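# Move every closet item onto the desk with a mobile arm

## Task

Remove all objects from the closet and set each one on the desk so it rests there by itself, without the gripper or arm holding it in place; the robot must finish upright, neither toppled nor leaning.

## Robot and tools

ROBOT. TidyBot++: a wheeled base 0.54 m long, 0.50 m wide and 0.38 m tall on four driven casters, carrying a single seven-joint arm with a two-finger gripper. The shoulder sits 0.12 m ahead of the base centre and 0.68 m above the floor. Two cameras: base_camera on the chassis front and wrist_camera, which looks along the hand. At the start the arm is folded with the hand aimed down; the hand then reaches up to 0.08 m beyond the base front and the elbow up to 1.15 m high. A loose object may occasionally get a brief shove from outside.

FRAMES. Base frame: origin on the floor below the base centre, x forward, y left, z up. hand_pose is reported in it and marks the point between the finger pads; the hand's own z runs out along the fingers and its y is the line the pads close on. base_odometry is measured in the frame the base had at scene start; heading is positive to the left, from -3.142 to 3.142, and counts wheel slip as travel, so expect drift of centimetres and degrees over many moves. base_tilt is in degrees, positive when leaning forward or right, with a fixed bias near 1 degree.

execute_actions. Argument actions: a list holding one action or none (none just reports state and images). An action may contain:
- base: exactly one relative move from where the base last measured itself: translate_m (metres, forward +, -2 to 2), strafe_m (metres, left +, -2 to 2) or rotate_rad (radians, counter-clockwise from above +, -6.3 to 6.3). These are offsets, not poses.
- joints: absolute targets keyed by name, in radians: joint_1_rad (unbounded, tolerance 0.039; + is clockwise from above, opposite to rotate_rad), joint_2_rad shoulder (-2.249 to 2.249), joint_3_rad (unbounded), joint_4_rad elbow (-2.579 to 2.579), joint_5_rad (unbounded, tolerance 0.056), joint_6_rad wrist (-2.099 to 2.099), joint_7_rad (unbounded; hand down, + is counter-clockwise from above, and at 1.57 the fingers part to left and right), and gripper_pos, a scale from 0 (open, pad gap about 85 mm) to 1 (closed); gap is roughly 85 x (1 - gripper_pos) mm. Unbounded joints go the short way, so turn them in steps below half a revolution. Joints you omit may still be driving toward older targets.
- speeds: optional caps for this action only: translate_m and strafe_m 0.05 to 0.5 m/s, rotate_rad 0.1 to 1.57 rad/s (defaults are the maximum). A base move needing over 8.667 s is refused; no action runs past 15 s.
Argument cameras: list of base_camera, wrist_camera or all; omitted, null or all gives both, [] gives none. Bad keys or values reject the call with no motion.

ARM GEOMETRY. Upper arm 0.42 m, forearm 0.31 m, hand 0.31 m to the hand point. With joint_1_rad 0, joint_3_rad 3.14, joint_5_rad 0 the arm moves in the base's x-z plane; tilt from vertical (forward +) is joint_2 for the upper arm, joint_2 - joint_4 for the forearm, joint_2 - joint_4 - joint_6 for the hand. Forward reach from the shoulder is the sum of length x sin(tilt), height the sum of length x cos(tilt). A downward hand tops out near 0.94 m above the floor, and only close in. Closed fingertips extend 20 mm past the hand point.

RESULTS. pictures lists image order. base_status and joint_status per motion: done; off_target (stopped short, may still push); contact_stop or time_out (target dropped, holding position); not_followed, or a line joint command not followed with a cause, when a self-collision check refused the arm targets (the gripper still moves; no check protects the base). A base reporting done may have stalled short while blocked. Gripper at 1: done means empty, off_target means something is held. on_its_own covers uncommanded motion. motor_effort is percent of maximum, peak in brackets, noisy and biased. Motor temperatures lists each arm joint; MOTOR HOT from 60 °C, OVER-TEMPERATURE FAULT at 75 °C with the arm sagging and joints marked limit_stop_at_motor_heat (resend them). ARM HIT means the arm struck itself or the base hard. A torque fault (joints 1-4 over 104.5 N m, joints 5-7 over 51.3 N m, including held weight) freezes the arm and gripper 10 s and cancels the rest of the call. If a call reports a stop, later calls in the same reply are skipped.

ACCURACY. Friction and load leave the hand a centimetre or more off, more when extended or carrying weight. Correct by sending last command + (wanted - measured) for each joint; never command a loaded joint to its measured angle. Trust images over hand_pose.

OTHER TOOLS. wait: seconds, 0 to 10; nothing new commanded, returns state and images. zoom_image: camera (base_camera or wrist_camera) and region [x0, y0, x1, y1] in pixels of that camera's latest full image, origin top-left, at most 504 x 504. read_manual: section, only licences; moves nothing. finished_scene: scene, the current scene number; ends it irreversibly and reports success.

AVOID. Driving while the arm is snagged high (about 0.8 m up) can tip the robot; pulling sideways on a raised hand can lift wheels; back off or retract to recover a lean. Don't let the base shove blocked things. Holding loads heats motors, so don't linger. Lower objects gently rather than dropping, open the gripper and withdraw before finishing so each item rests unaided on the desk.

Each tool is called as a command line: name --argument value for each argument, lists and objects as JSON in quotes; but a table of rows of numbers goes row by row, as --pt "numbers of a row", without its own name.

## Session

execute_actions --actions '[{"joints":{"joint_6_rad":0.4}}]'

execute_actions --actions '[{"base":{"rotate_rad":3.14}}]' --cameras '["wrist_camera"]'

Scene clock: 1.53 s.
Motor temperatures (°C, as the motors report them): [34 31 26 32 35 38 45]
base_odometry: x=+0.000 y=+0.000 heading=+0.000 (m, m, rad; odometry frame)
base_tilt: forward=-0.1 right=+0.6 (deg)
base_status: not commanded
joint_positions: joint_1_rad=-0.042 joint_2_rad=-0.364 joint_3_rad=+3.149 joint_4_rad=-2.504 joint_5_rad=+0.006 joint_6_rad=+0.378 joint_7_rad=+1.590 gripper_pos=+0.000
joint_status: all done
motor_effort: joint_1_rad=+0(0) joint_2_rad=-6(7) joint_3_rad=+0(1) joint_4_rad=+17(17) joint_5_rad=-1(1) joint_6_rad=+9(8) joint_7_rad=+0(0) (%)
hand_pose: x=+0.5394 y=+0.0160 z=+0.8467 quat_wxyz=(-0.005, +0.771, +0.023, +0.637) (m; base frame)
pictures: base_camera, wrist_camera
Images, in order (width x height): base_camera 644x364, wrist_camera 644x476.

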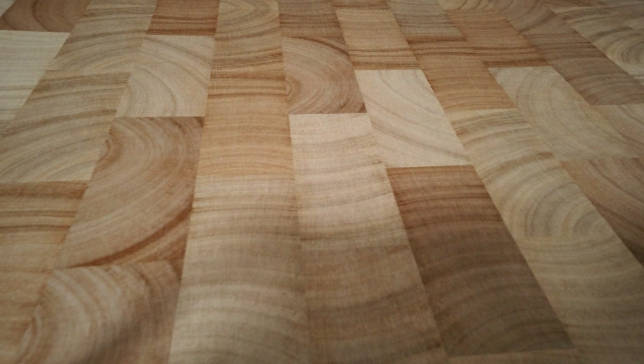

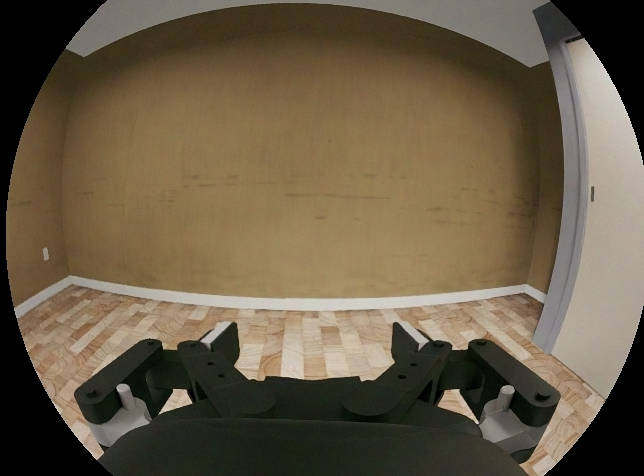

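Scene clock: 4.80 s.
Motor temperatures (°C, as the motors report them): [34 31 26 32 35 38 45]
base_odometry: x=+0.000 y=+0.000 heading=+3.139 (m, m, rad; odometry frame)
base_tilt: forward=-0.1 right=+0.6 (deg)
base_status: done
joint_positions: joint_1_rad=-0.042 joint_2_rad=-0.364 joint_3_rad=+3.149 joint_4_rad=-2.504 joint_5_rad=+0.006 joint_6_rad=+0.378 joint_7_rad=+1.590 gripper_pos=+0.000
joint_status: not commanded
motor_effort: joint_1_rad=+1(1) joint_2_rad=-7(7) joint_3_rad=+1(2) joint_4_rad=+17(17) joint_5_rad=-1(1) joint_6_rad=+8(8) joint_7_rad=+0(0) (%)
hand_pose: x=+0.5394 y=+0.0160 z=+0.8467 quat_wxyz=(-0.005, +0.771, +0.023, +0.637) (m; base frame)
pictures: wrist_camera
Images, in order (width x height): wrist_camera 644x476.

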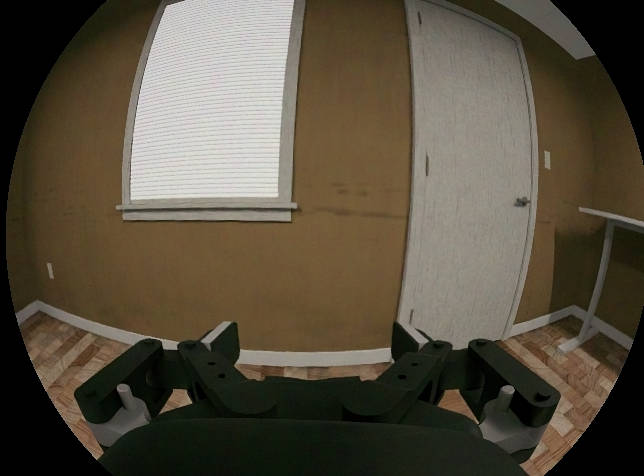

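execute_actions --actions '[{"base":{"rotate_rad":1.67},"joints":{"gripper_pos":1}}]'

Scene clock: 9.60 s.
Motor temperatures (°C, as the motors report them): [34 31 26 32 35 38 45]
base_odometry: x=+0.000 y=+0.000 heading=-1.474 (m, m, rad; odometry frame)
base_tilt: forward=-0.1 right=+0.7 (deg)
base_status: done
joint_positions: joint_1_rad=-0.042 joint_2_rad=-0.364 joint_3_rad=+3.149 joint_4_rad=-2.504 joint_5_rad=+0.006 joint_6_rad=+0.378 joint_7_rad=+1.590 gripper_pos=+0.999
joint_status: all done
motor_effort: joint_1_rad=-1(1) joint_2_rad=-6(7) joint_3_rad=+1(1) joint_4_rad=+17(17) joint_5_rad=-1(1) joint_6_rad=+9(9) joint_7_rad=+0(1) (%)
hand_pose: x=+0.5394 y=+0.0160 z=+0.8467 quat_wxyz=(-0.005, +0.771, +0.023, +0.637) (m; base frame)
pictures: base_camera, wrist_camera
Images, in order (width x height): base_camera 644x364, wrist_camera 644x476.

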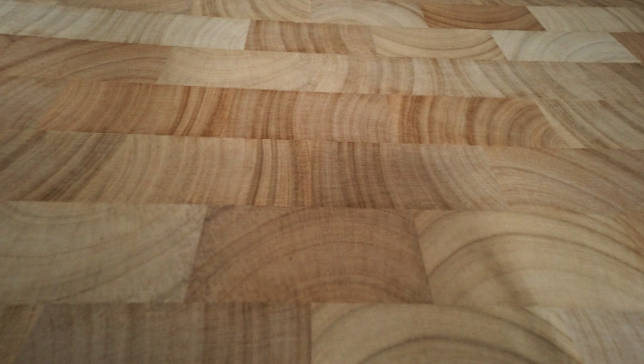

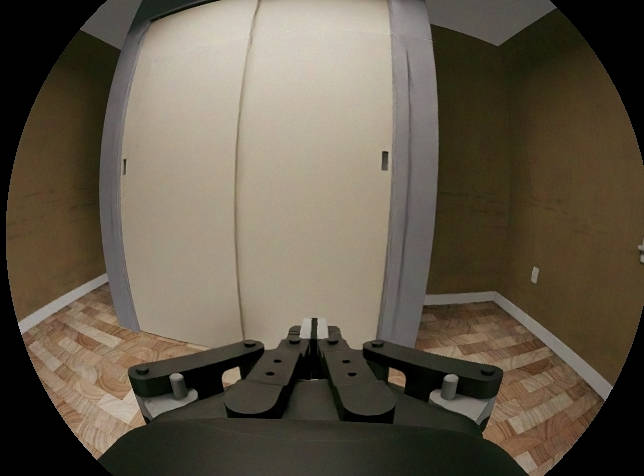

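execute_actions --actions '[{"base":{"rotate_rad":-0.04},"joints":{"joint_1_rad":0,"joint_2_rad":0,"joint_3_rad":3.14,"joint_4_rad":-1.65,"joint_5_rad":0,"joint_6_rad":0.05,"joint_7_rad":1.57}}]' --cameras '[]'

execute_actions --actions '[{"base":{"strafe_m":-0.22}}]' --cameras '[]'

execute_actions --actions '[{"base":{"translate_m":0.35}}]'

Scene clock: 19.30 s.
Motor temperatures (°C, as the motors report them): [34 30 26 32 35 38 45]
base_odometry: x=+0.000 y=+0.000 heading=-1.514 (m, m, rad; odometry frame)
base_tilt: forward=-0.1 right=+0.7 (deg)
base_status: done
joint_positions: joint_1_rad=-0.020 joint_2_rad=-0.025 joint_3_rad=+3.149 joint_4_rad=-1.670 joint_5_rad=+0.006 joint_6_rad=+0.094 joint_7_rad=+1.590 gripper_pos=+0.999
joint_status: all done
motor_effort: joint_1_rad=+0(2) joint_2_rad=-22(22) joint_3_rad=+0(1) joint_4_rad=+20(18) joint_5_rad=-1(0) joint_6_rad=+9(9) joint_7_rad=+0(1) (%)
hand_pose: x=+0.7331 y=+0.0091 z=+1.0857 quat_wxyz=(+0.004, +0.700, +0.013, +0.714) (m; base frame)
pictures: none
No camera images: the call's "cameras" was empty. Leave "cameras" out to get every camera's image.

Scene clock: 21.00 s.
Motor temperatures (°C, as the motors report them): [34 30 26 32 35 38 45]
base_odometry: x=-0.219 y=-0.013 heading=-1.513 (m, m, rad; odometry frame)
base_tilt: forward=+0.0 right=+0.7 (deg)
base_status: done
joint_positions: joint_1_rad=-0.008 joint_2_rad=-0.025 joint_3_rad=+3.147 joint_4_rad=-1.670 joint_5_rad=+0.006 joint_6_rad=+0.093 joint_7_rad=+1.590 gripper_pos=+0.999
joint_status: not commanded
motor_effort: joint_1_rad=+0(3) joint_2_rad=-22(23) joint_3_rad=+0(3) joint_4_rad=+19(20) joint_5_rad=-1(1) joint_6_rad=+9(9) joint_7_rad=+1(0) (%)
hand_pose: x=+0.7331 y=+0.0031 z=+1.0856 quat_wxyz=(+0.008, +0.700, +0.010, +0.714) (m; base frame)
pictures: none
No camera images: the call's "cameras" was empty. Leave "cameras" out to get every camera's image.

Scene clock: 23.03 s.
Motor temperatures (°C, as the motors report them): [34 30 26 32 35 38 45]
base_odometry: x=-0.199 y=-0.362 heading=-1.514 (m, m, rad; odometry frame)
base_tilt: forward=-0.1 right=+0.7 (deg)
base_status: done
joint_positions: joint_1_rad=-0.008 joint_2_rad=-0.009 joint_3_rad=+3.147 joint_4_rad=-1.667 joint_5_rad=+0.006 joint_6_rad=+0.090 joint_7_rad=+1.590 gripper_pos=+0.999
joint_status: not commanded
motor_effort: joint_1_rad=+0(1) joint_2_rad=-23(26) joint_3_rad=+0(1) joint_4_rad=+20(21) joint_5_rad=-1(1) joint_6_rad=+9(9) joint_7_rad=+0(0) (%)
hand_pose: x=+0.7399 y=+0.0031 z=+1.0757 quat_wxyz=(+0.008, +0.706, +0.010, +0.708) (m; base frame)
pictures: base_camera, wrist_camera
Images, in order (width x height): base_camera 644x364, wrist_camera 644x476.

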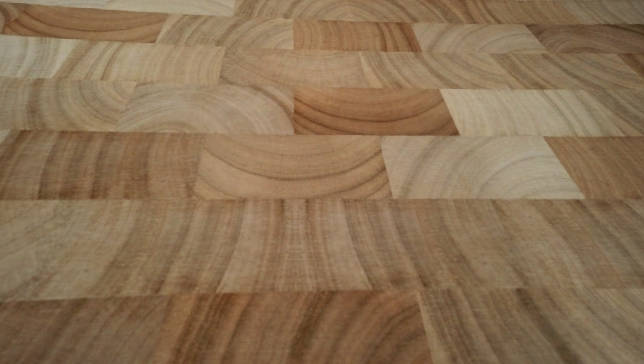

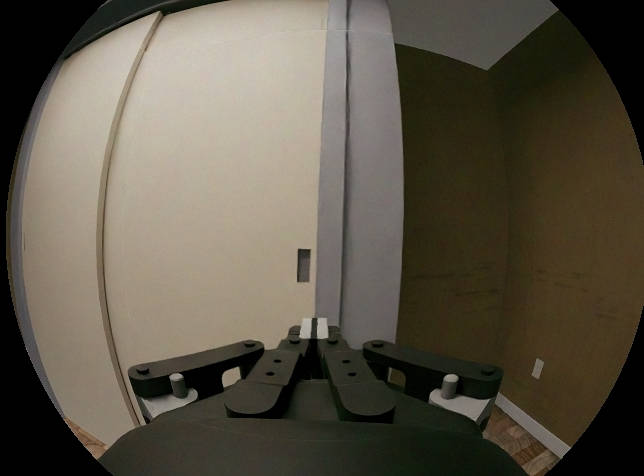

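execute_actions --actions '[{"base":{"strafe_m":0.05},"joints":{"joint_4_rad":-1.74,"joint_6_rad":0.15,"joint_7_rad":3.14}}]' --cameras '[]'

execute_actions --actions '[{"base":{"translate_m":0.4}}]' --cameras '["wrist_camera"]'

Scene clock: 29.73 s.
Motor temperatures (°C, as the motors report them): [34 30 26 32 35 38 45]
base_odometry: x=-0.149 y=-0.360 heading=-1.514 (m, m, rad; odometry frame)
base_tilt: forward=-0.1 right=+0.6 (deg)
base_status: done
joint_positions: joint_1_rad=-0.008 joint_2_rad=-0.009 joint_3_rad=+3.143 joint_4_rad=-1.720 joint_5_rad=+0.006 joint_6_rad=+0.106 joint_7_rad=+3.126 gripper_pos=+0.999
joint_status: all done
motor_effort: joint_1_rad=+0(2) joint_2_rad=-23(24) joint_3_rad=+1(2) joint_4_rad=+19(20) joint_5_rad=-1(1) joint_6_rad=+9(9) joint_7_rad=+0(1) (%)
hand_pose: x=+0.7378 y=+0.0053 z=+1.0480 quat_wxyz=(+0.487, +0.509, +0.508, +0.495) (m; base frame)
pictures: none
No camera images: the call's "cameras" was empty. Leave "cameras" out to get every camera's image.

Scene clock: 31.90 s.
Motor temperatures (°C, as the motors report them): [34 30 26 32 35 38 45]
base_odometry: x=-0.126 y=-0.759 heading=-1.513 (m, m, rad; odometry frame)
base_tilt: forward=+0.0 right=+0.6 (deg)
base_status: done
joint_positions: joint_1_rad=-0.008 joint_2_rad=-0.003 joint_3_rad=+3.143 joint_4_rad=-1.722 joint_5_rad=+0.006 joint_6_rad=+0.111 joint_7_rad=+3.126 gripper_pos=+0.999
joint_status: not commanded
motor_effort: joint_1_rad=+0(0) joint_2_rad=-23(27) joint_3_rad=+1(0) joint_4_rad=+19(21) joint_5_rad=-1(1) joint_6_rad=+9(10) joint_7_rad=+0(0) (%)
hand_pose: x=+0.7398 y=+0.0053 z=+1.0442 quat_wxyz=(+0.486, +0.510, +0.509, +0.494) (m; base frame)
pictures: wrist_camera
Images, in order (width x height): wrist_camera 644x476.

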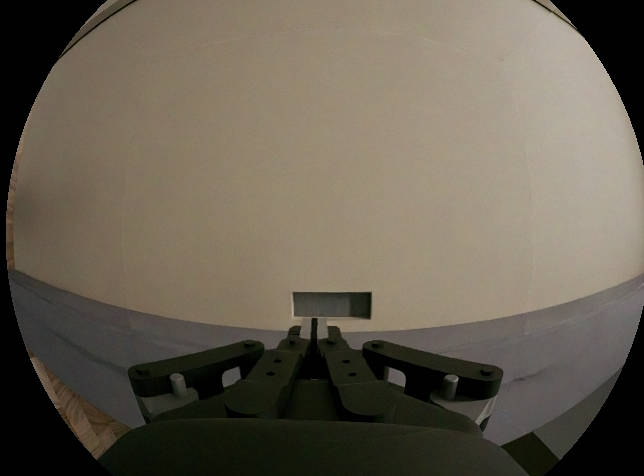

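execute_actions --actions '[{"base":{"strafe_m":-0.028},"joints":{"joint_4_rad":-1.65,"joint_6_rad":0.05}}]' --cameras '[]'

execute_actions --actions '[{"base":{"translate_m":0.07},"speeds":{"translate_m":0.08}}]' --cameras '["wrist_camera"]'

Scene clock: 38.57 s.
Motor temperatures (°C, as the motors report them): [34 30 26 32 35 38 45]
base_odometry: x=-0.154 y=-0.761 heading=-1.513 (m, m, rad; odometry frame)
base_tilt: forward=-0.1 right=+0.6 (deg)
base_status: done
joint_positions: joint_1_rad=-0.004 joint_2_rad=-0.003 joint_3_rad=+3.143 joint_4_rad=-1.661 joint_5_rad=+0.006 joint_6_rad=+0.093 joint_7_rad=+3.126 gripper_pos=+0.999
joint_status: all done
motor_effort: joint_1_rad=+0(3) joint_2_rad=-24(25) joint_3_rad=+1(3) joint_4_rad=+19(21) joint_5_rad=-1(1) joint_6_rad=+9(9) joint_7_rad=+0(0) (%)
hand_pose: x=+0.7423 y=+0.0031 z=+1.0773 quat_wxyz=(+0.498, +0.500, +0.497, +0.505) (m; base frame)
pictures: none
No camera images: the call's "cameras" was empty. Leave "cameras" out to get every camera's image.

Scene clock: 39.97 s.
Motor temperatures (°C, as the motors report them): [34 30 26 32 35 38 45]
base_odometry: x=-0.150 y=-0.831 heading=-1.513 (m, m, rad; odometry frame)
base_tilt: forward=-0.1 right=+0.7 (deg)
base_status: done
joint_positions: joint_1_rad=-0.004 joint_2_rad=-0.003 joint_3_rad=+3.143 joint_4_rad=-1.660 joint_5_rad=+0.006 joint_6_rad=+0.091 joint_7_rad=+3.126 gripper_pos=+0.999
joint_status: not commanded
motor_effort: joint_1_rad=-1(2) joint_2_rad=-23(27) joint_3_rad=+0(1) joint_4_rad=+19(21) joint_5_rad=-1(1) joint_6_rad=+9(10) joint_7_rad=+0(0) (%)
hand_pose: x=+0.7423 y=+0.0031 z=+1.0767 quat_wxyz=(+0.498, +0.501, +0.497, +0.504) (m; base frame)
pictures: wrist_camera
Images, in order (width x height): wrist_camera 644x476.

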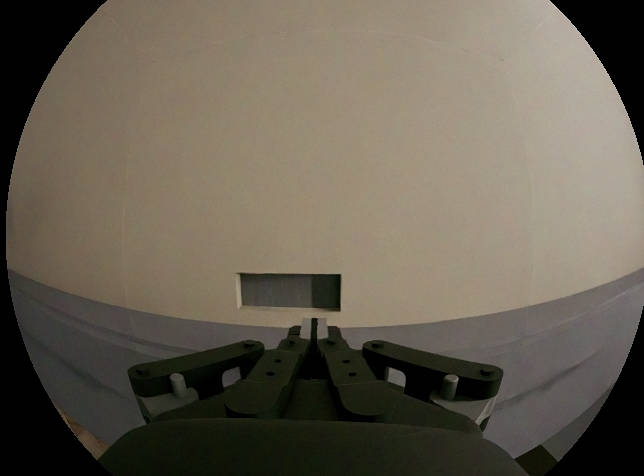

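execute_actions --actions '[{"base":{"strafe_m":0.014},"joints":{"joint_4_rad":-1.715}}]' --cameras '[]'

execute_actions --actions '[{"base":{"translate_m":0.04},"speeds":{"translate_m":0.05}}]' --cameras '["wrist_camera"]'

Scene clock: 47.87 s.
Motor temperatures (°C, as the motors report them): [34 30 26 32 35 38 45]
base_odometry: x=-0.136 y=-0.831 heading=-1.513 (m, m, rad; odometry frame)
base_tilt: forward=-0.1 right=+0.6 (deg)
base_status: done
joint_positions: joint_1_rad=-0.004 joint_2_rad=-0.003 joint_3_rad=+3.142 joint_4_rad=-1.703 joint_5_rad=+0.006 joint_6_rad=+0.090 joint_7_rad=+3.126 gripper_pos=+0.999
joint_status: all done
motor_effort: joint_1_rad=+0(3) joint_2_rad=-23(26) joint_3_rad=+1(3) joint_4_rad=+19(20) joint_5_rad=-1(1) joint_6_rad=+9(9) joint_7_rad=+0(1) (%)
hand_pose: x=+0.7406 y=+0.0040 z=+1.0497 quat_wxyz=(+0.487, +0.511, +0.508, +0.493) (m; base frame)
pictures: none
No camera images: the call's "cameras" was empty. Leave "cameras" out to get every camera's image.

Scene clock: 49.13 s.
Motor temperatures (°C, as the motors report them): [34 30 26 32 35 38 45]
base_odometry: x=-0.134 y=-0.871 heading=-1.513 (m, m, rad; odometry frame)
base_tilt: forward=-0.1 right=+0.7 (deg)
base_status: done
joint_positions: joint_1_rad=-0.004 joint_2_rad=-0.003 joint_3_rad=+3.142 joint_4_rad=-1.703 joint_5_rad=+0.006 joint_6_rad=+0.090 joint_7_rad=+3.126 gripper_pos=+0.999
joint_status: not commanded
motor_effort: joint_1_rad=+0(2) joint_2_rad=-24(27) joint_3_rad=+0(1) joint_4_rad=+19(21) joint_5_rad=-1(1) joint_6_rad=+9(10) joint_7_rad=+0(0) (%)
hand_pose: x=+0.7406 y=+0.0040 z=+1.0494 quat_wxyz=(+0.486, +0.511, +0.509, +0.493) (m; base frame)
pictures: wrist_camera
Images, in order (width x height): wrist_camera 644x476.

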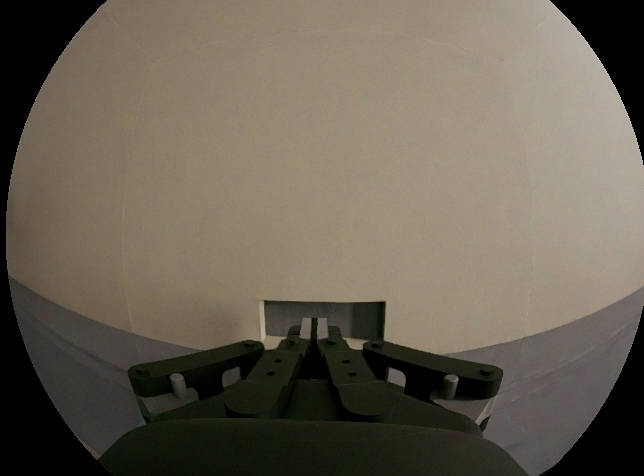

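execute_actions --actions '[{"base":{"translate_m":0.035},"speeds":{"translate_m":0.05}}]' --cameras '["wrist_camera"]'

execute_actions --actions '[{"base":{"strafe_m":0.2},"speeds":{"strafe_m":0.08}}]' --cameras '["wrist_camera"]'

Scene clock: 54.60 s.
Motor temperatures (°C, as the motors report them): [34 30 26 32 35 38 45]
base_odometry: x=-0.132 y=-0.906 heading=-1.513 (m, m, rad; odometry frame)
base_tilt: forward=-0.1 right=+0.7 (deg)
base_status: done
joint_positions: joint_1_rad=-0.004 joint_2_rad=-0.003 joint_3_rad=+3.142 joint_4_rad=-1.703 joint_5_rad=+0.006 joint_6_rad=+0.089 joint_7_rad=+3.126 gripper_pos=+0.999
joint_status: not commanded
motor_effort: joint_1_rad=+0(1) joint_2_rad=-24(27) joint_3_rad=+1(1) joint_4_rad=+20(20) joint_5_rad=-1(1) joint_6_rad=+9(9) joint_7_rad=+0(0) (%)
hand_pose: x=+0.7406 y=+0.0040 z=+1.0493 quat_wxyz=(+0.486, +0.511, +0.509, +0.493) (m; base frame)
pictures: wrist_camera
Images, in order (width x height): wrist_camera 644x476.

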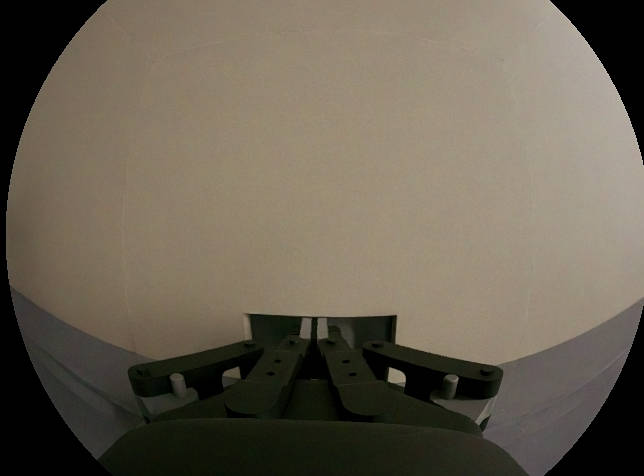

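Scene clock: 57.63 s.
Motor temperatures (°C, as the motors report them): [34 30 26 32 35 38 45]
base_odometry: x=+0.068 y=-0.894 heading=-1.513 (m, m, rad; odometry frame)
base_tilt: forward=+0.0 right=+0.6 (deg)
base_status: done
joint_positions: joint_1_rad=+0.011 joint_2_rad=-0.003 joint_3_rad=+3.150 joint_4_rad=-1.703 joint_5_rad=+0.006 joint_6_rad=+0.089 joint_7_rad=+3.126 gripper_pos=+0.999
joint_status: not commanded
motor_effort: joint_1_rad=+1(7) joint_2_rad=-23(25) joint_3_rad=+1(6) joint_4_rad=+19(20) joint_5_rad=-1(1) joint_6_rad=+9(9) joint_7_rad=+1(0) (%)
hand_pose: x=+0.7406 y=-0.0109 z=+1.0493 quat_wxyz=(+0.492, +0.517, +0.503, +0.487) (m; base frame)
pictures: wrist_camera
Images, in order (width x height): wrist_camera 644x476.

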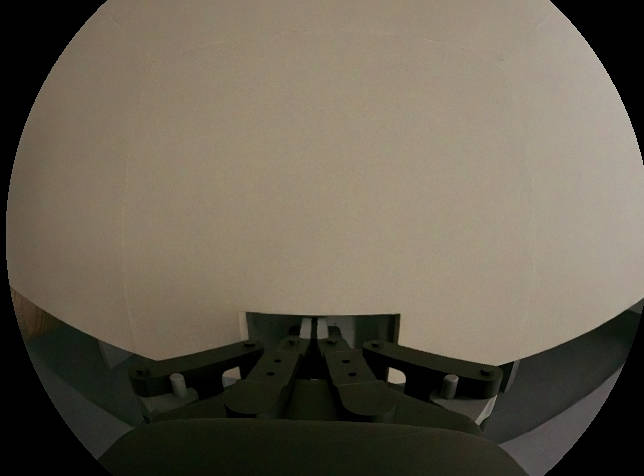

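execute_actions --actions '[{"base":{"strafe_m":0.3},"speeds":{"strafe_m":0.1}}]' --cameras '["wrist_camera"]'

Scene clock: 67.03 s.
Motor temperatures (°C, as the motors report them): [34 30 26 32 35 38 45]
base_odometry: x=+0.368 y=-0.877 heading=-1.513 (m, m, rad; odometry frame)
base_tilt: forward=-0.1 right=+0.6 (deg)
base_status: done
joint_positions: joint_1_rad=+0.018 joint_2_rad=-0.030 joint_3_rad=+3.155 joint_4_rad=-1.720 joint_5_rad=+0.006 joint_6_rad=+0.068 joint_7_rad=+3.126 gripper_pos=+0.999
joint_status: not commanded
motor_effort: joint_1_rad=-1(9) joint_2_rad=-12(25) joint_3_rad=+0(7) joint_4_rad=+24(24) joint_5_rad=-1(0) joint_6_rad=+13(13) joint_7_rad=+0(0) (%)
hand_pose: x=+0.7294 y=-0.0176 z=+1.0490 quat_wxyz=(+0.492, +0.523, +0.502, +0.482) (m; base frame)
pictures: wrist_camera
Images, in order (width x height): wrist_camera 644x476.

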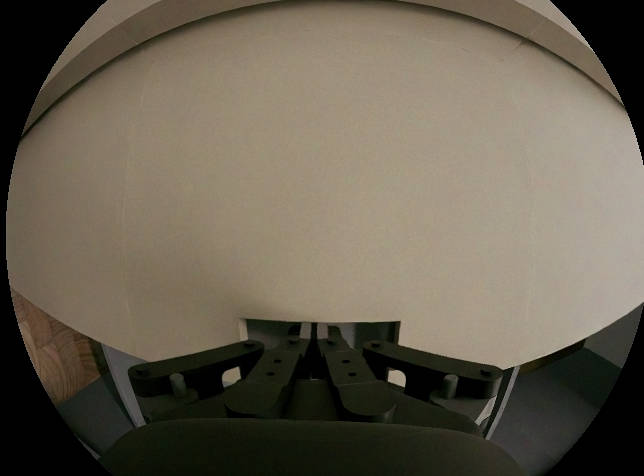

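execute_actions --actions '[{"base":{"translate_m":-0.015}}]' --cameras '[]'

execute_actions --actions '[{"base":{"strafe_m":0.17},"speeds":{"strafe_m":0.1}}]' --cameras '["wrist_camera"]'

execute_actions --actions '[{"base":{"translate_m":-0.3}}]' --cameras '[]'

execute_actions --actions '[{"base":{"strafe_m":-0.4},"joints":{"joint_1_rad":0,"joint_3_rad":3.14,"joint_7_rad":1.57,"joint_6_rad":-0.4,"gripper_pos":0}}]' --cameras '["wrist_camera"]'

Scene clock: 75.37 s.
Motor temperatures (°C, as the motors report them): [34 30 26 32 35 38 45]
base_odometry: x=+0.367 y=-0.862 heading=-1.513 (m, m, rad; odometry frame)
base_tilt: forward=-0.1 right=+0.7 (deg)
base_status: done
joint_positions: joint_1_rad=+0.016 joint_2_rad=-0.004 joint_3_rad=+3.154 joint_4_rad=-1.712 joint_5_rad=+0.006 joint_6_rad=+0.068 joint_7_rad=+3.126 gripper_pos=+0.999
joint_status: not commanded
motor_effort: joint_1_rad=+0(2) joint_2_rad=-22(25) joint_3_rad=+0(1) joint_4_rad=+19(24) joint_5_rad=-1(1) joint_6_rad=+9(12) joint_7_rad=+0(0) (%)
hand_pose: x=+0.7393 y=-0.0163 z=+1.0379 quat_wxyz=(+0.487, +0.527, +0.507, +0.478) (m; base frame)
pictures: none
No camera images: the call's "cameras" was empty. Leave "cameras" out to get every camera's image.

Scene clock: 77.67 s.
Motor temperatures (°C, as the motors report them): [34 30 26 32 35 38 45]
base_odometry: x=+0.537 y=-0.852 heading=-1.513 (m, m, rad; odometry frame)
base_tilt: forward=-0.1 right=+0.7 (deg)
base_status: done
joint_positions: joint_1_rad=+0.017 joint_2_rad=-0.011 joint_3_rad=+3.154 joint_4_rad=-1.720 joint_5_rad=+0.006 joint_6_rad=+0.067 joint_7_rad=+3.126 gripper_pos=+0.999
joint_status: not commanded
motor_effort: joint_1_rad=+0(9) joint_2_rad=-15(24) joint_3_rad=+0(7) joint_4_rad=+24(24) joint_5_rad=-1(1) joint_6_rad=+12(13) joint_7_rad=+0(0) (%)
hand_pose: x=+0.7361 y=-0.0167 z=+1.0378 quat_wxyz=(+0.487, +0.527, +0.507, +0.478) (m; base frame)
pictures: wrist_camera
Images, in order (width x height): wrist_camera 644x476.

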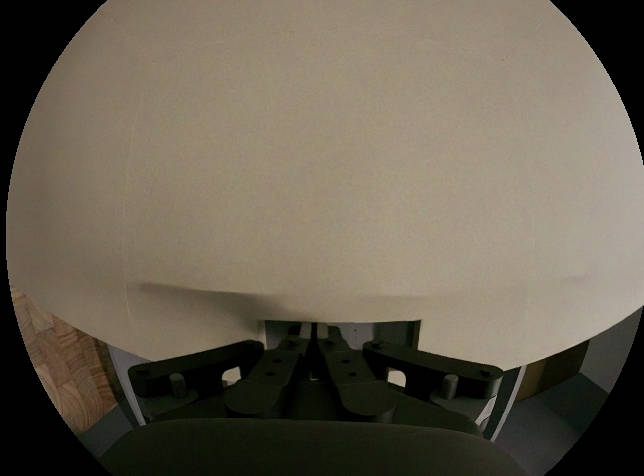

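Scene clock: 79.57 s.
Motor temperatures (°C, as the motors report them): [34 30 26 32 35 38 45]
base_odometry: x=+0.520 y=-0.552 heading=-1.514 (m, m, rad; odometry frame)
base_tilt: forward=-0.1 right=+0.7 (deg)
base_status: done
joint_positions: joint_1_rad=+0.016 joint_2_rad=+0.000 joint_3_rad=+3.154 joint_4_rad=-1.713 joint_5_rad=+0.006 joint_6_rad=+0.067 joint_7_rad=+3.126 gripper_pos=+0.999
joint_status: not commanded
motor_effort: joint_1_rad=+0(1) joint_2_rad=-22(28) joint_3_rad=+1(1) joint_4_rad=+19(23) joint_5_rad=-1(1) joint_6_rad=+9(12) joint_7_rad=+0(0) (%)
hand_pose: x=+0.7406 y=-0.0166 z=+1.0349 quat_wxyz=(+0.486, +0.528, +0.508, +0.476) (m; base frame)
pictures: none
No camera images: the call's "cameras" was empty. Leave "cameras" out to get every camera's image.

Scene clock: 81.73 s.
Motor temperatures (°C, as the motors report them): [34 30 26 32 35 38 45]
base_odometry: x=+0.121 y=-0.575 heading=-1.514 (m, m, rad; odometry frame)
base_tilt: forward=-0.1 right=+0.6 (deg)
base_status: done
joint_positions: joint_1_rad=+0.011 joint_2_rad=+0.000 joint_3_rad=+3.151 joint_4_rad=-1.713 joint_5_rad=+0.006 joint_6_rad=-0.363 joint_7_rad=+1.584 gripper_pos=+0.000
joint_status: all done
motor_effort: joint_1_rad=+1(3) joint_2_rad=-23(24) joint_3_rad=+1(1) joint_4_rad=+19(19) joint_5_rad=-1(1) joint_6_rad=+7(8) joint_7_rad=+0(1) (%)
hand_pose: x=+0.7027 y=-0.0114 z=+0.9076 quat_wxyz=(+0.011, +0.861, -0.001, +0.508) (m; base frame)
pictures: wrist_camera
Images, in order (width x height): wrist_camera 644x476.

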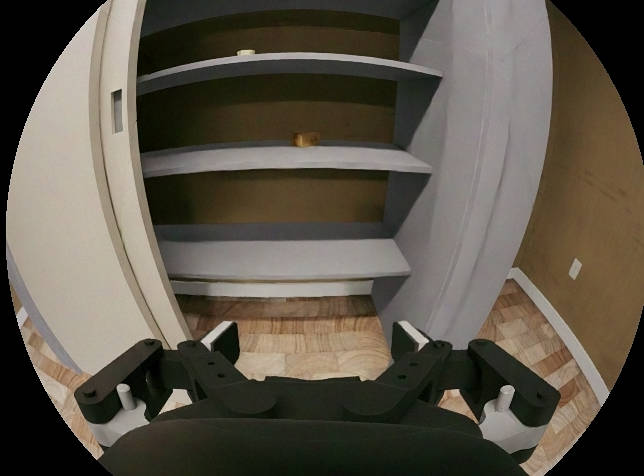

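execute_actions --actions '[{"base":{"translate_m":0.35},"joints":{"joint_2_rad":0.5,"joint_4_rad":-1.3,"joint_6_rad":0.25}}]' --cameras '["wrist_camera"]'

Scene clock: 91.17 s.
Motor temperatures (°C, as the motors report them): [34 30 26 32 35 38 45]
base_odometry: x=+0.140 y=-0.925 heading=-1.515 (m, m, rad; odometry frame)
base_tilt: forward=-0.1 right=+0.6 (deg)
base_status: done
joint_positions: joint_1_rad=+0.011 joint_2_rad=+0.504 joint_3_rad=+3.151 joint_4_rad=-1.321 joint_5_rad=+0.006 joint_6_rad=+0.208 joint_7_rad=+1.584 gripper_pos=+0.000
joint_status: all done
motor_effort: joint_1_rad=+0(1) joint_2_rad=-43(47) joint_3_rad=+0(0) joint_4_rad=+19(21) joint_5_rad=-1(1) joint_6_rad=+9(10) joint_7_rad=+0(0) (%)
hand_pose: x=+0.9375 y=-0.0130 z=+0.9567 quat_wxyz=(+0.014, +0.723, +0.002, +0.691) (m; base frame)
pictures: wrist_camera
Images, in order (width x height): wrist_camera 644x476.

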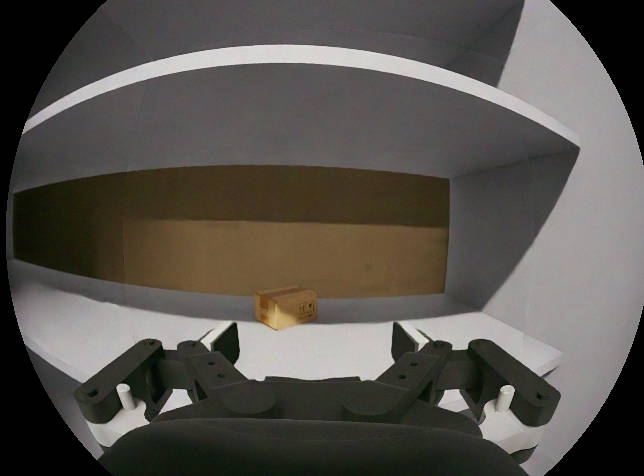

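execute_actions --actions '[{"base":{"strafe_m":0.03},"joints":{"joint_2_rad":0.7,"joint_4_rad":-1.3,"joint_6_rad":0.47,"gripper_pos":1}}]' --cameras '["wrist_camera"]'

execute_actions --actions '[{"base":{"translate_m":0.23},"speeds":{"translate_m":0.08}}]' --cameras '[]'

execute_actions --actions '[{"base":{"translate_m":-0.17}}]' --cameras '["wrist_camera"]'

Scene clock: 111.07 s.
Motor temperatures (°C, as the motors report them): [34 31 26 32 35 38 45]
base_odometry: x=+0.170 y=-0.923 heading=-1.515 (m, m, rad; odometry frame)
base_tilt: forward=+0.0 right=+0.6 (deg)
base_status: done
joint_positions: joint_1_rad=+0.000 joint_2_rad=+0.698 joint_3_rad=+3.148 joint_4_rad=-1.312 joint_5_rad=+0.006 joint_6_rad=+0.430 joint_7_rad=+1.584 gripper_pos=+0.999
joint_status: all done
motor_effort: joint_1_rad=+1(4) joint_2_rad=-48(51) joint_3_rad=+0(2) joint_4_rad=+18(19) joint_5_rad=-1(1) joint_6_rad=+9(10) joint_7_rad=+0(0) (%)
hand_pose: x=+0.9852 y=-0.0014 z=+0.8679 quat_wxyz=(+0.009, +0.710, +0.007, +0.704) (m; base frame)
pictures: wrist_camera
Images, in order (width x height): wrist_camera 644x476.

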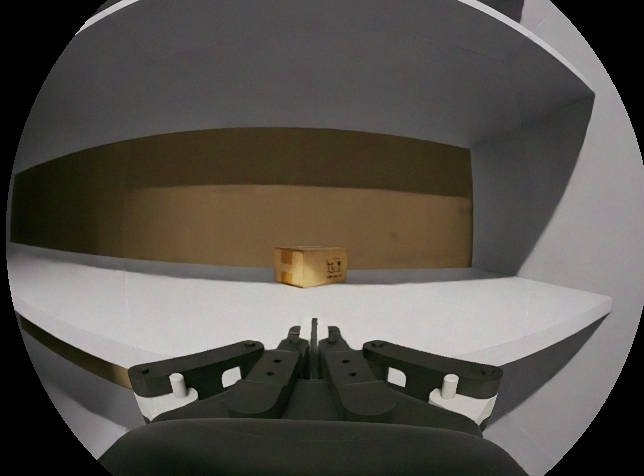

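Scene clock: 117.20 s.
Motor temperatures (°C, as the motors report them): [34 31 26 32 35 38 45]
base_odometry: x=+0.182 y=-1.148 heading=-1.512 (m, m, rad; odometry frame)
base_tilt: forward=-0.2 right=+0.7 (deg)
base_status: translate_m time_out (by the wheels' count: +0.225 of +0.230)
joint_positions: joint_1_rad=+0.002 joint_2_rad=+0.567 joint_3_rad=+3.136 joint_4_rad=-1.493 joint_5_rad=+0.006 joint_6_rad=+0.411 joint_7_rad=+1.584 gripper_pos=+0.999
joint_status: not commanded
motor_effort: joint_1_rad=+2(5) joint_2_rad=-18(50) joint_3_rad=+3(6) joint_4_rad=+52(57) joint_5_rad=-4(5) joint_6_rad=+24(25) joint_7_rad=-2(2) (%)
hand_pose: x=+0.9328 y=+0.0033 z=+0.8647 quat_wxyz=(+0.004, +0.734, +0.007, +0.679) (m; base frame)
pictures: none
No camera images: the call's "cameras" was empty. Leave "cameras" out to get every camera's image.

not run: a stop came earlier in this reply.

execute_actions --actions '[{"base":{"translate_m":-0.22}}]' --cameras '["wrist_camera"]'

Scene clock: 121.03 s.
Motor temperatures (°C, as the motors report them): [34 31 26 32 35 38 45]
base_odometry: x=+0.170 y=-0.928 heading=-1.513 (m, m, rad; odometry frame)
base_tilt: forward=-0.1 right=+0.6 (deg)
base_status: done
joint_positions: joint_1_rad=+0.003 joint_2_rad=+0.697 joint_3_rad=+3.135 joint_4_rad=-1.293 joint_5_rad=+0.006 joint_6_rad=+0.430 joint_7_rad=+1.584 gripper_pos=+0.999
joint_status: not commanded
motor_effort: joint_1_rad=+0(4) joint_2_rad=-47(52) joint_3_rad=+0(1) joint_4_rad=+18(49) joint_5_rad=-1(3) joint_6_rad=+9(23) joint_7_rad=+0(1) (%)
hand_pose: x=+0.9875 y=+0.0032 z=+0.8800 quat_wxyz=(+0.003, +0.703, +0.007, +0.711) (m; base frame)
pictures: wrist_camera
Images, in order (width x height): wrist_camera 644x476.

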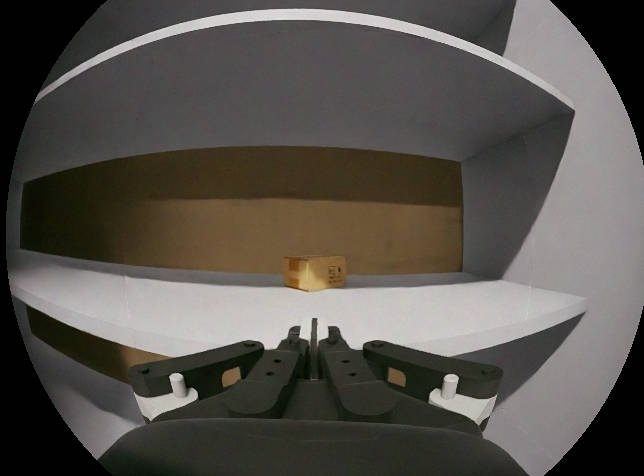

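execute_actions --actions '[{"base":{"strafe_m":-0.04},"joints":{"joint_2_rad":0.6,"joint_4_rad":-1.09,"joint_6_rad":-0.2}}]' --cameras '[]'

execute_actions --actions '[{"base":{"translate_m":0.2},"speeds":{"translate_m":0.1}}]' --cameras '["wrist_camera"]'

Scene clock: 130.37 s.
Motor temperatures (°C, as the motors report them): [34 31 26 32 35 38 45]
base_odometry: x=+0.129 y=-0.930 heading=-1.514 (m, m, rad; odometry frame)
base_tilt: forward=+0.0 right=+0.7 (deg)
base_status: done
joint_positions: joint_1_rad=+0.007 joint_2_rad=+0.614 joint_3_rad=+3.136 joint_4_rad=-1.107 joint_5_rad=+0.006 joint_6_rad=-0.162 joint_7_rad=+1.584 gripper_pos=+0.999
joint_status: all done
motor_effort: joint_1_rad=+1(3) joint_2_rad=-45(48) joint_3_rad=+0(2) joint_4_rad=+19(20) joint_5_rad=-1(1) joint_6_rad=+8(10) joint_7_rad=+0(0) (%)
hand_pose: x=+0.9685 y=-0.0018 z=+0.8826 quat_wxyz=(+0.005, +0.809, +0.005, +0.588) (m; base frame)
pictures: none
No camera images: the call's "cameras" was empty. Leave "cameras" out to get every camera's image.

Scene clock: 132.93 s.
Motor temperatures (°C, as the motors report them): [34 31 26 32 35 38 45]
base_odometry: x=+0.141 y=-1.130 heading=-1.514 (m, m, rad; odometry frame)
base_tilt: forward=-0.1 right=+0.6 (deg)
base_status: done
joint_positions: joint_1_rad=+0.007 joint_2_rad=+0.613 joint_3_rad=+3.136 joint_4_rad=-1.107 joint_5_rad=+0.006 joint_6_rad=-0.162 joint_7_rad=+1.584 gripper_pos=+0.999
joint_status: not commanded
motor_effort: joint_1_rad=+0(1) joint_2_rad=-47(49) joint_3_rad=+0(1) joint_4_rad=+19(20) joint_5_rad=-1(1) joint_6_rad=+8(9) joint_7_rad=+0(0) (%)
hand_pose: x=+0.9682 y=-0.0018 z=+0.8842 quat_wxyz=(+0.005, +0.808, +0.005, +0.589) (m; base frame)
pictures: wrist_camera
Images, in order (width x height): wrist_camera 644x476.

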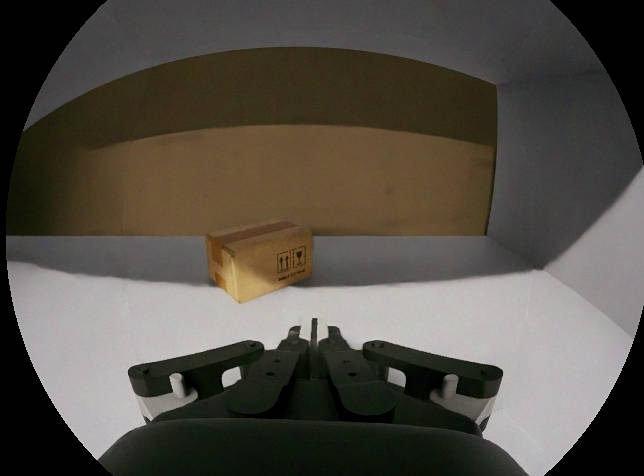

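execute_actions --actions '[{"base":{"translate_m":0.1},"speeds":{"translate_m":0.1}}]' --cameras '[]'

execute_actions --actions '[{"base":{"strafe_m":0.06},"speeds":{"strafe_m":0.06}}]' --cameras '["wrist_camera"]'

execute_actions --actions '[{"base":{"translate_m":-0.14}}]' --cameras '["wrist_camera"]'

Scene clock: 140.93 s.
Motor temperatures (°C, as the motors report them): [34 31 26 32 35 38 45]
base_odometry: x=+0.146 y=-1.230 heading=-1.514 (m, m, rad; odometry frame)
base_tilt: forward=-0.1 right=+0.7 (deg)
base_status: done
joint_positions: joint_1_rad=+0.007 joint_2_rad=+0.612 joint_3_rad=+3.136 joint_4_rad=-1.107 joint_5_rad=+0.006 joint_6_rad=-0.163 joint_7_rad=+1.584 gripper_pos=+0.999
joint_status: not commanded
motor_effort: joint_1_rad=+0(3) joint_2_rad=-47(49) joint_3_rad=+0(1) joint_4_rad=+19(20) joint_5_rad=-1(1) joint_6_rad=+8(9) joint_7_rad=+0(0) (%)
hand_pose: x=+0.9679 y=-0.0018 z=+0.8853 quat_wxyz=(+0.005, +0.808, +0.005, +0.589) (m; base frame)
pictures: none
No camera images: the call's "cameras" was empty. Leave "cameras" out to get every camera's image.

Scene clock: 142.40 s.
Motor temperatures (°C, as the motors report them): [34 31 26 32 35 38 45]
base_odometry: x=+0.206 y=-1.227 heading=-1.514 (m, m, rad; odometry frame)
base_tilt: forward=-0.1 right=+0.6 (deg)
base_status: done
joint_positions: joint_1_rad=+0.005 joint_2_rad=+0.612 joint_3_rad=+3.136 joint_4_rad=-1.107 joint_5_rad=+0.006 joint_6_rad=-0.163 joint_7_rad=+1.584 gripper_pos=+0.999
joint_status: not commanded
motor_effort: joint_1_rad=+0(4) joint_2_rad=-46(47) joint_3_rad=+0(2) joint_4_rad=+19(20) joint_5_rad=-1(1) joint_6_rad=+8(9) joint_7_rad=+1(0) (%)
hand_pose: x=+0.9679 y=+0.0002 z=+0.8853 quat_wxyz=(+0.005, +0.808, +0.006, +0.589) (m; base frame)
pictures: wrist_camera
Images, in order (width x height): wrist_camera 644x476.

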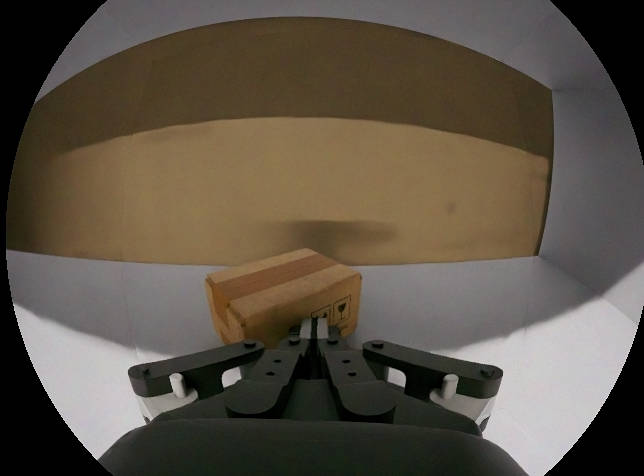

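Scene clock: 143.83 s.
Motor temperatures (°C, as the motors report them): [34 31 26 32 35 38 45]
base_odometry: x=+0.199 y=-1.087 heading=-1.514 (m, m, rad; odometry frame)
base_tilt: forward=+0.0 right=+0.7 (deg)
base_status: done
joint_positions: joint_1_rad=+0.005 joint_2_rad=+0.608 joint_3_rad=+3.136 joint_4_rad=-1.106 joint_5_rad=+0.006 joint_6_rad=-0.163 joint_7_rad=+1.584 gripper_pos=+0.999
joint_status: not commanded
motor_effort: joint_1_rad=+1(1) joint_2_rad=-44(50) joint_3_rad=+0(0) joint_4_rad=+19(20) joint_5_rad=-1(1) joint_6_rad=+8(9) joint_7_rad=+0(0) (%)
hand_pose: x=+0.9672 y=+0.0002 z=+0.8889 quat_wxyz=(+0.005, +0.806, +0.006, +0.591) (m; base frame)
pictures: wrist_camera
Images, in order (width x height): wrist_camera 644x476.

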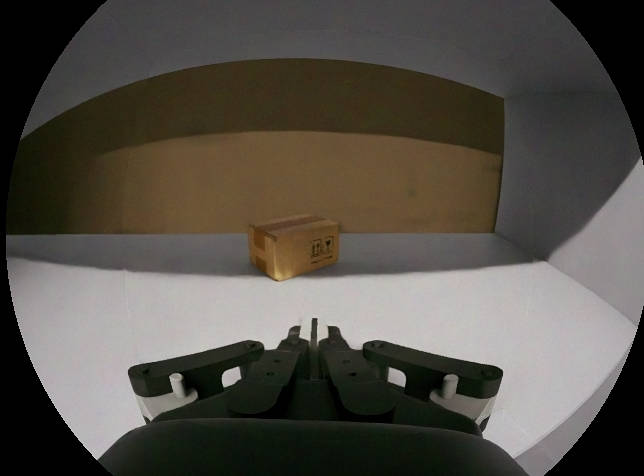

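execute_actions --actions '[{"base":{"strafe_m":0.12}}]' --cameras '[]'

execute_actions --actions '[{"base":{"translate_m":0.15},"speeds":{"translate_m":0.1}}]' --cameras '["wrist_camera"]'

execute_actions --actions '[{"base":{"strafe_m":-0.09},"speeds":{"strafe_m":0.06}}]' --cameras '["wrist_camera"]'

execute_actions --actions '[{"base":{"translate_m":-0.14}}]' --cameras '["wrist_camera"]'

Scene clock: 155.27 s.
Motor temperatures (°C, as the motors report them): [34 32 26 32 35 38 45]
base_odometry: x=+0.318 y=-1.080 heading=-1.514 (m, m, rad; odometry frame)
base_tilt: forward=-0.1 right=+0.6 (deg)
base_status: done
joint_positions: joint_1_rad=-0.006 joint_2_rad=+0.608 joint_3_rad=+3.136 joint_4_rad=-1.106 joint_5_rad=+0.006 joint_6_rad=-0.163 joint_7_rad=+1.584 gripper_pos=+0.999
joint_status: not commanded
motor_effort: joint_1_rad=+0(5) joint_2_rad=-45(47) joint_3_rad=+0(3) joint_4_rad=+19(20) joint_5_rad=-1(1) joint_6_rad=+8(9) joint_7_rad=+0(0) (%)
hand_pose: x=+0.9671 y=+0.0092 z=+0.8890 quat_wxyz=(+0.002, +0.806, +0.011, +0.591) (m; base frame)
pictures: none
No camera images: the call's "cameras" was empty. Leave "cameras" out to get every camera's image.

Scene clock: 157.33 s.
Motor temperatures (°C, as the motors report them): [34 32 26 32 35 38 45]
base_odometry: x=+0.327 y=-1.230 heading=-1.514 (m, m, rad; odometry frame)
base_tilt: forward=+0.0 right=+0.6 (deg)
base_status: done
joint_positions: joint_1_rad=-0.006 joint_2_rad=+0.607 joint_3_rad=+3.136 joint_4_rad=-1.106 joint_5_rad=+0.006 joint_6_rad=-0.163 joint_7_rad=+1.584 gripper_pos=+0.999
joint_status: not commanded
motor_effort: joint_1_rad=-1(2) joint_2_rad=-47(49) joint_3_rad=+0(0) joint_4_rad=+20(20) joint_5_rad=-1(1) joint_6_rad=+9(9) joint_7_rad=+1(0) (%)
hand_pose: x=+0.9671 y=+0.0092 z=+0.8893 quat_wxyz=(+0.002, +0.806, +0.011, +0.591) (m; base frame)
pictures: wrist_camera
Images, in order (width x height): wrist_camera 644x476.

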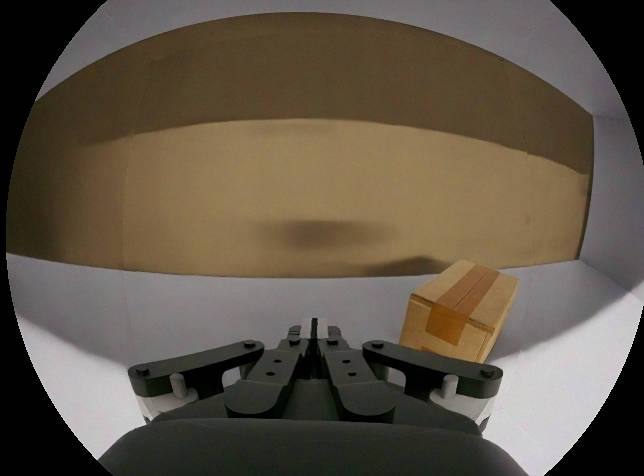

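Scene clock: 159.30 s.
Motor temperatures (°C, as the motors report them): [34 32 26 32 35 38 45]
base_odometry: x=+0.237 y=-1.235 heading=-1.514 (m, m, rad; odometry frame)
base_tilt: forward=-0.1 right=+0.7 (deg)
base_status: done
joint_positions: joint_1_rad=-0.004 joint_2_rad=+0.607 joint_3_rad=+3.136 joint_4_rad=-1.106 joint_5_rad=+0.006 joint_6_rad=-0.163 joint_7_rad=+1.584 gripper_pos=+0.999
joint_status: not commanded
motor_effort: joint_1_rad=+0(4) joint_2_rad=-45(48) joint_3_rad=+0(1) joint_4_rad=+19(19) joint_5_rad=-1(1) joint_6_rad=+8(9) joint_7_rad=+0(0) (%)
hand_pose: x=+0.9671 y=+0.0077 z=+0.8893 quat_wxyz=(+0.002, +0.806, +0.010, +0.591) (m; base frame)
pictures: wrist_camera
Images, in order (width x height): wrist_camera 644x476.

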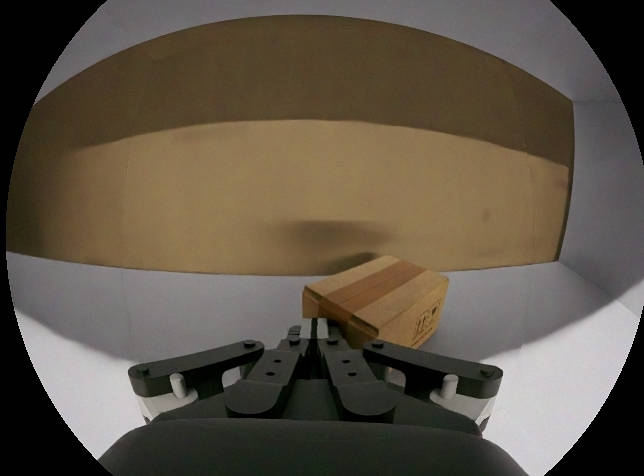

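Scene clock: 160.73 s.
Motor temperatures (°C, as the motors report them): [34 32 26 32 35 38 45]
base_odometry: x=+0.229 y=-1.095 heading=-1.514 (m, m, rad; odometry frame)
base_tilt: forward=+0.0 right=+0.7 (deg)
base_status: done
joint_positions: joint_1_rad=-0.004 joint_2_rad=+0.605 joint_3_rad=+3.136 joint_4_rad=-1.105 joint_5_rad=+0.006 joint_6_rad=-0.164 joint_7_rad=+1.584 gripper_pos=+0.999
joint_status: not commanded
motor_effort: joint_1_rad=+0(1) joint_2_rad=-44(50) joint_3_rad=+0(0) joint_4_rad=+19(20) joint_5_rad=-1(1) joint_6_rad=+8(9) joint_7_rad=+0(1) (%)
hand_pose: x=+0.9666 y=+0.0077 z=+0.8916 quat_wxyz=(+0.002, +0.806, +0.010, +0.592) (m; base frame)
pictures: wrist_camera
Images, in order (width x height): wrist_camera 644x476.

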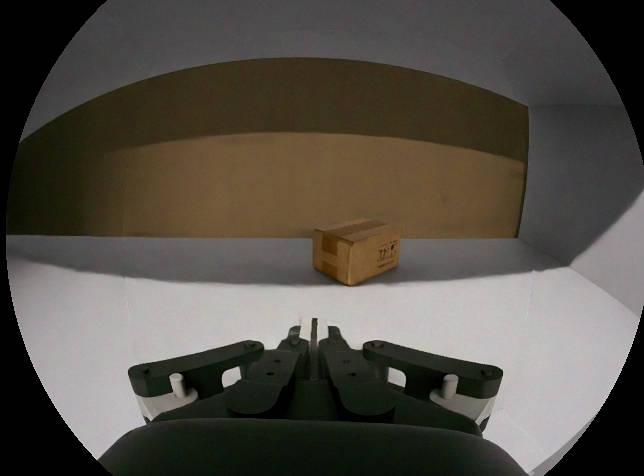

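execute_actions --actions '[{"base":{"strafe_m":0.15},"joints":{"joint_1_rad":-0.15,"joint_5_rad":1.25,"joint_6_rad":-1.05,"joint_7_rad":0.32,"gripper_pos":0}}]' --cameras '[]'

execute_actions --actions '[{"base":{"translate_m":0.2},"speeds":{"translate_m":0.1}}]' --cameras '["wrist_camera"]'

Scene clock: 171.67 s.
Motor temperatures (°C, as the motors report them): [34 32 26 32 35 38 45]
base_odometry: x=+0.379 y=-1.087 heading=-1.513 (m, m, rad; odometry frame)
base_tilt: forward=-0.1 right=+0.7 (deg)
base_status: done
joint_positions: joint_1_rad=-0.148 joint_2_rad=+0.592 joint_3_rad=+3.138 joint_4_rad=-1.084 joint_5_rad=+1.247 joint_6_rad=-1.018 joint_7_rad=+0.334 gripper_pos=+0.000
joint_status: all done
motor_effort: joint_1_rad=+0(6) joint_2_rad=-42(45) joint_3_rad=+2(4) joint_4_rad=+17(19) joint_5_rad=+6(6) joint_6_rad=+0(8) joint_7_rad=+0(1) (%)
hand_pose: x=+0.8496 y=-0.1426 z=+0.8965 quat_wxyz=(+0.309, +0.775, -0.248, +0.492) (m; base frame)
pictures: none
No camera images: the call's "cameras" was empty. Leave "cameras" out to get every camera's image.

Scene clock: 174.23 s.
Motor temperatures (°C, as the motors report them): [34 32 26 32 35 38 45]
base_odometry: x=+0.391 y=-1.286 heading=-1.513 (m, m, rad; odometry frame)
base_tilt: forward=+0.0 right=+0.6 (deg)
base_status: done
joint_positions: joint_1_rad=-0.148 joint_2_rad=+0.592 joint_3_rad=+3.138 joint_4_rad=-1.084 joint_5_rad=+1.247 joint_6_rad=-1.018 joint_7_rad=+0.334 gripper_pos=+0.000
joint_status: not commanded
motor_effort: joint_1_rad=+0(1) joint_2_rad=-43(46) joint_3_rad=+2(2) joint_4_rad=+17(18) joint_5_rad=+6(6) joint_6_rad=+0(1) joint_7_rad=+0(0) (%)
hand_pose: x=+0.8496 y=-0.1426 z=+0.8963 quat_wxyz=(+0.309, +0.775, -0.248, +0.491) (m; base frame)
pictures: wrist_camera
Images, in order (width x height): wrist_camera 644x476.

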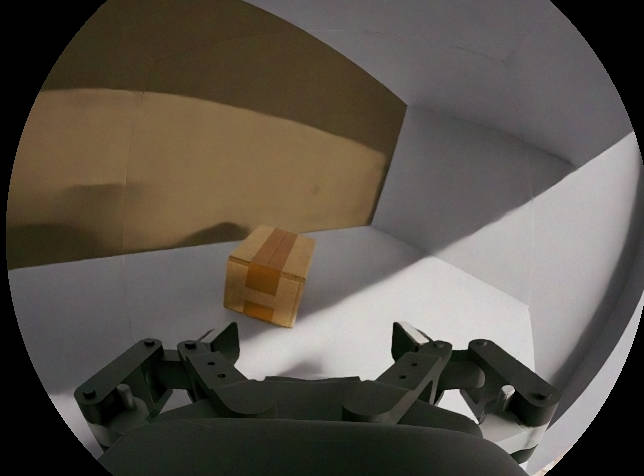

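execute_actions --actions '[{"base":{"translate_m":0.07},"speeds":{"translate_m":0.1}}]' --cameras '[]'

execute_actions --actions '[{"base":{"strafe_m":-0.03},"speeds":{"strafe_m":0.1}}]' --cameras '["wrist_camera"]'

Scene clock: 182.77 s.
Motor temperatures (°C, as the motors report them): [34 32 26 32 35 38 45]
base_odometry: x=+0.394 y=-1.346 heading=-1.512 (m, m, rad; odometry frame)
base_tilt: forward=-0.1 right=+0.7 (deg)
base_status: translate_m time_out (by the wheels' count: +0.059 of +0.070)
joint_positions: joint_1_rad=-0.148 joint_2_rad=+0.596 joint_3_rad=+3.139 joint_4_rad=-1.084 joint_5_rad=+1.247 joint_6_rad=-1.021 joint_7_rad=+0.334 gripper_pos=+0.000
joint_status: not commanded
motor_effort: joint_1_rad=+1(4) joint_2_rad=-42(59) joint_3_rad=+2(3) joint_4_rad=+17(21) joint_5_rad=+6(7) joint_6_rad=+0(2) joint_7_rad=+0(0) (%)
hand_pose: x=+0.8499 y=-0.1430 z=+0.8930 quat_wxyz=(+0.311, +0.776, -0.248, +0.489) (m; base frame)
pictures: none
No camera images: the call's "cameras" was empty. Leave "cameras" out to get every camera's image.

not run: a stop came earlier in this reply.

Base hit the door. Back slightly and extend arm.

execute_actions --actions '[{"base":{"translate_m":-0.02},"joints":{"joint_2_rad":0.75,"joint_4_rad":-0.78}}]' --cameras '["wrist_camera"]'

Scene clock: 188.00 s.
Motor temperatures (°C, as the motors report them): [34 32 26 32 35 38 45]
base_odometry: x=+0.393 y=-1.325 heading=-1.513 (m, m, rad; odometry frame)
base_tilt: forward=+0.0 right=+0.6 (deg)
base_status: done
joint_positions: joint_1_rad=-0.148 joint_2_rad=+0.729 joint_3_rad=+3.139 joint_4_rad=-0.801 joint_5_rad=+1.247 joint_6_rad=-1.021 joint_7_rad=+0.334 gripper_pos=+0.000
joint_status: all done
motor_effort: joint_1_rad=+0(1) joint_2_rad=-47(49) joint_3_rad=+3(3) joint_4_rad=+17(18) joint_5_rad=+6(6) joint_6_rad=+1(1) joint_7_rad=+0(0) (%)
hand_pose: x=+0.9083 y=-0.1344 z=+0.9301 quat_wxyz=(+0.283, +0.741, -0.276, +0.543) (m; base frame)
pictures: wrist_camera
Images, in order (width x height): wrist_camera 644x476.

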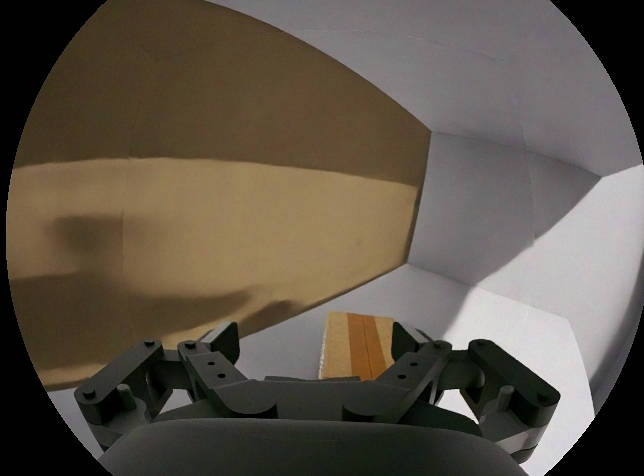

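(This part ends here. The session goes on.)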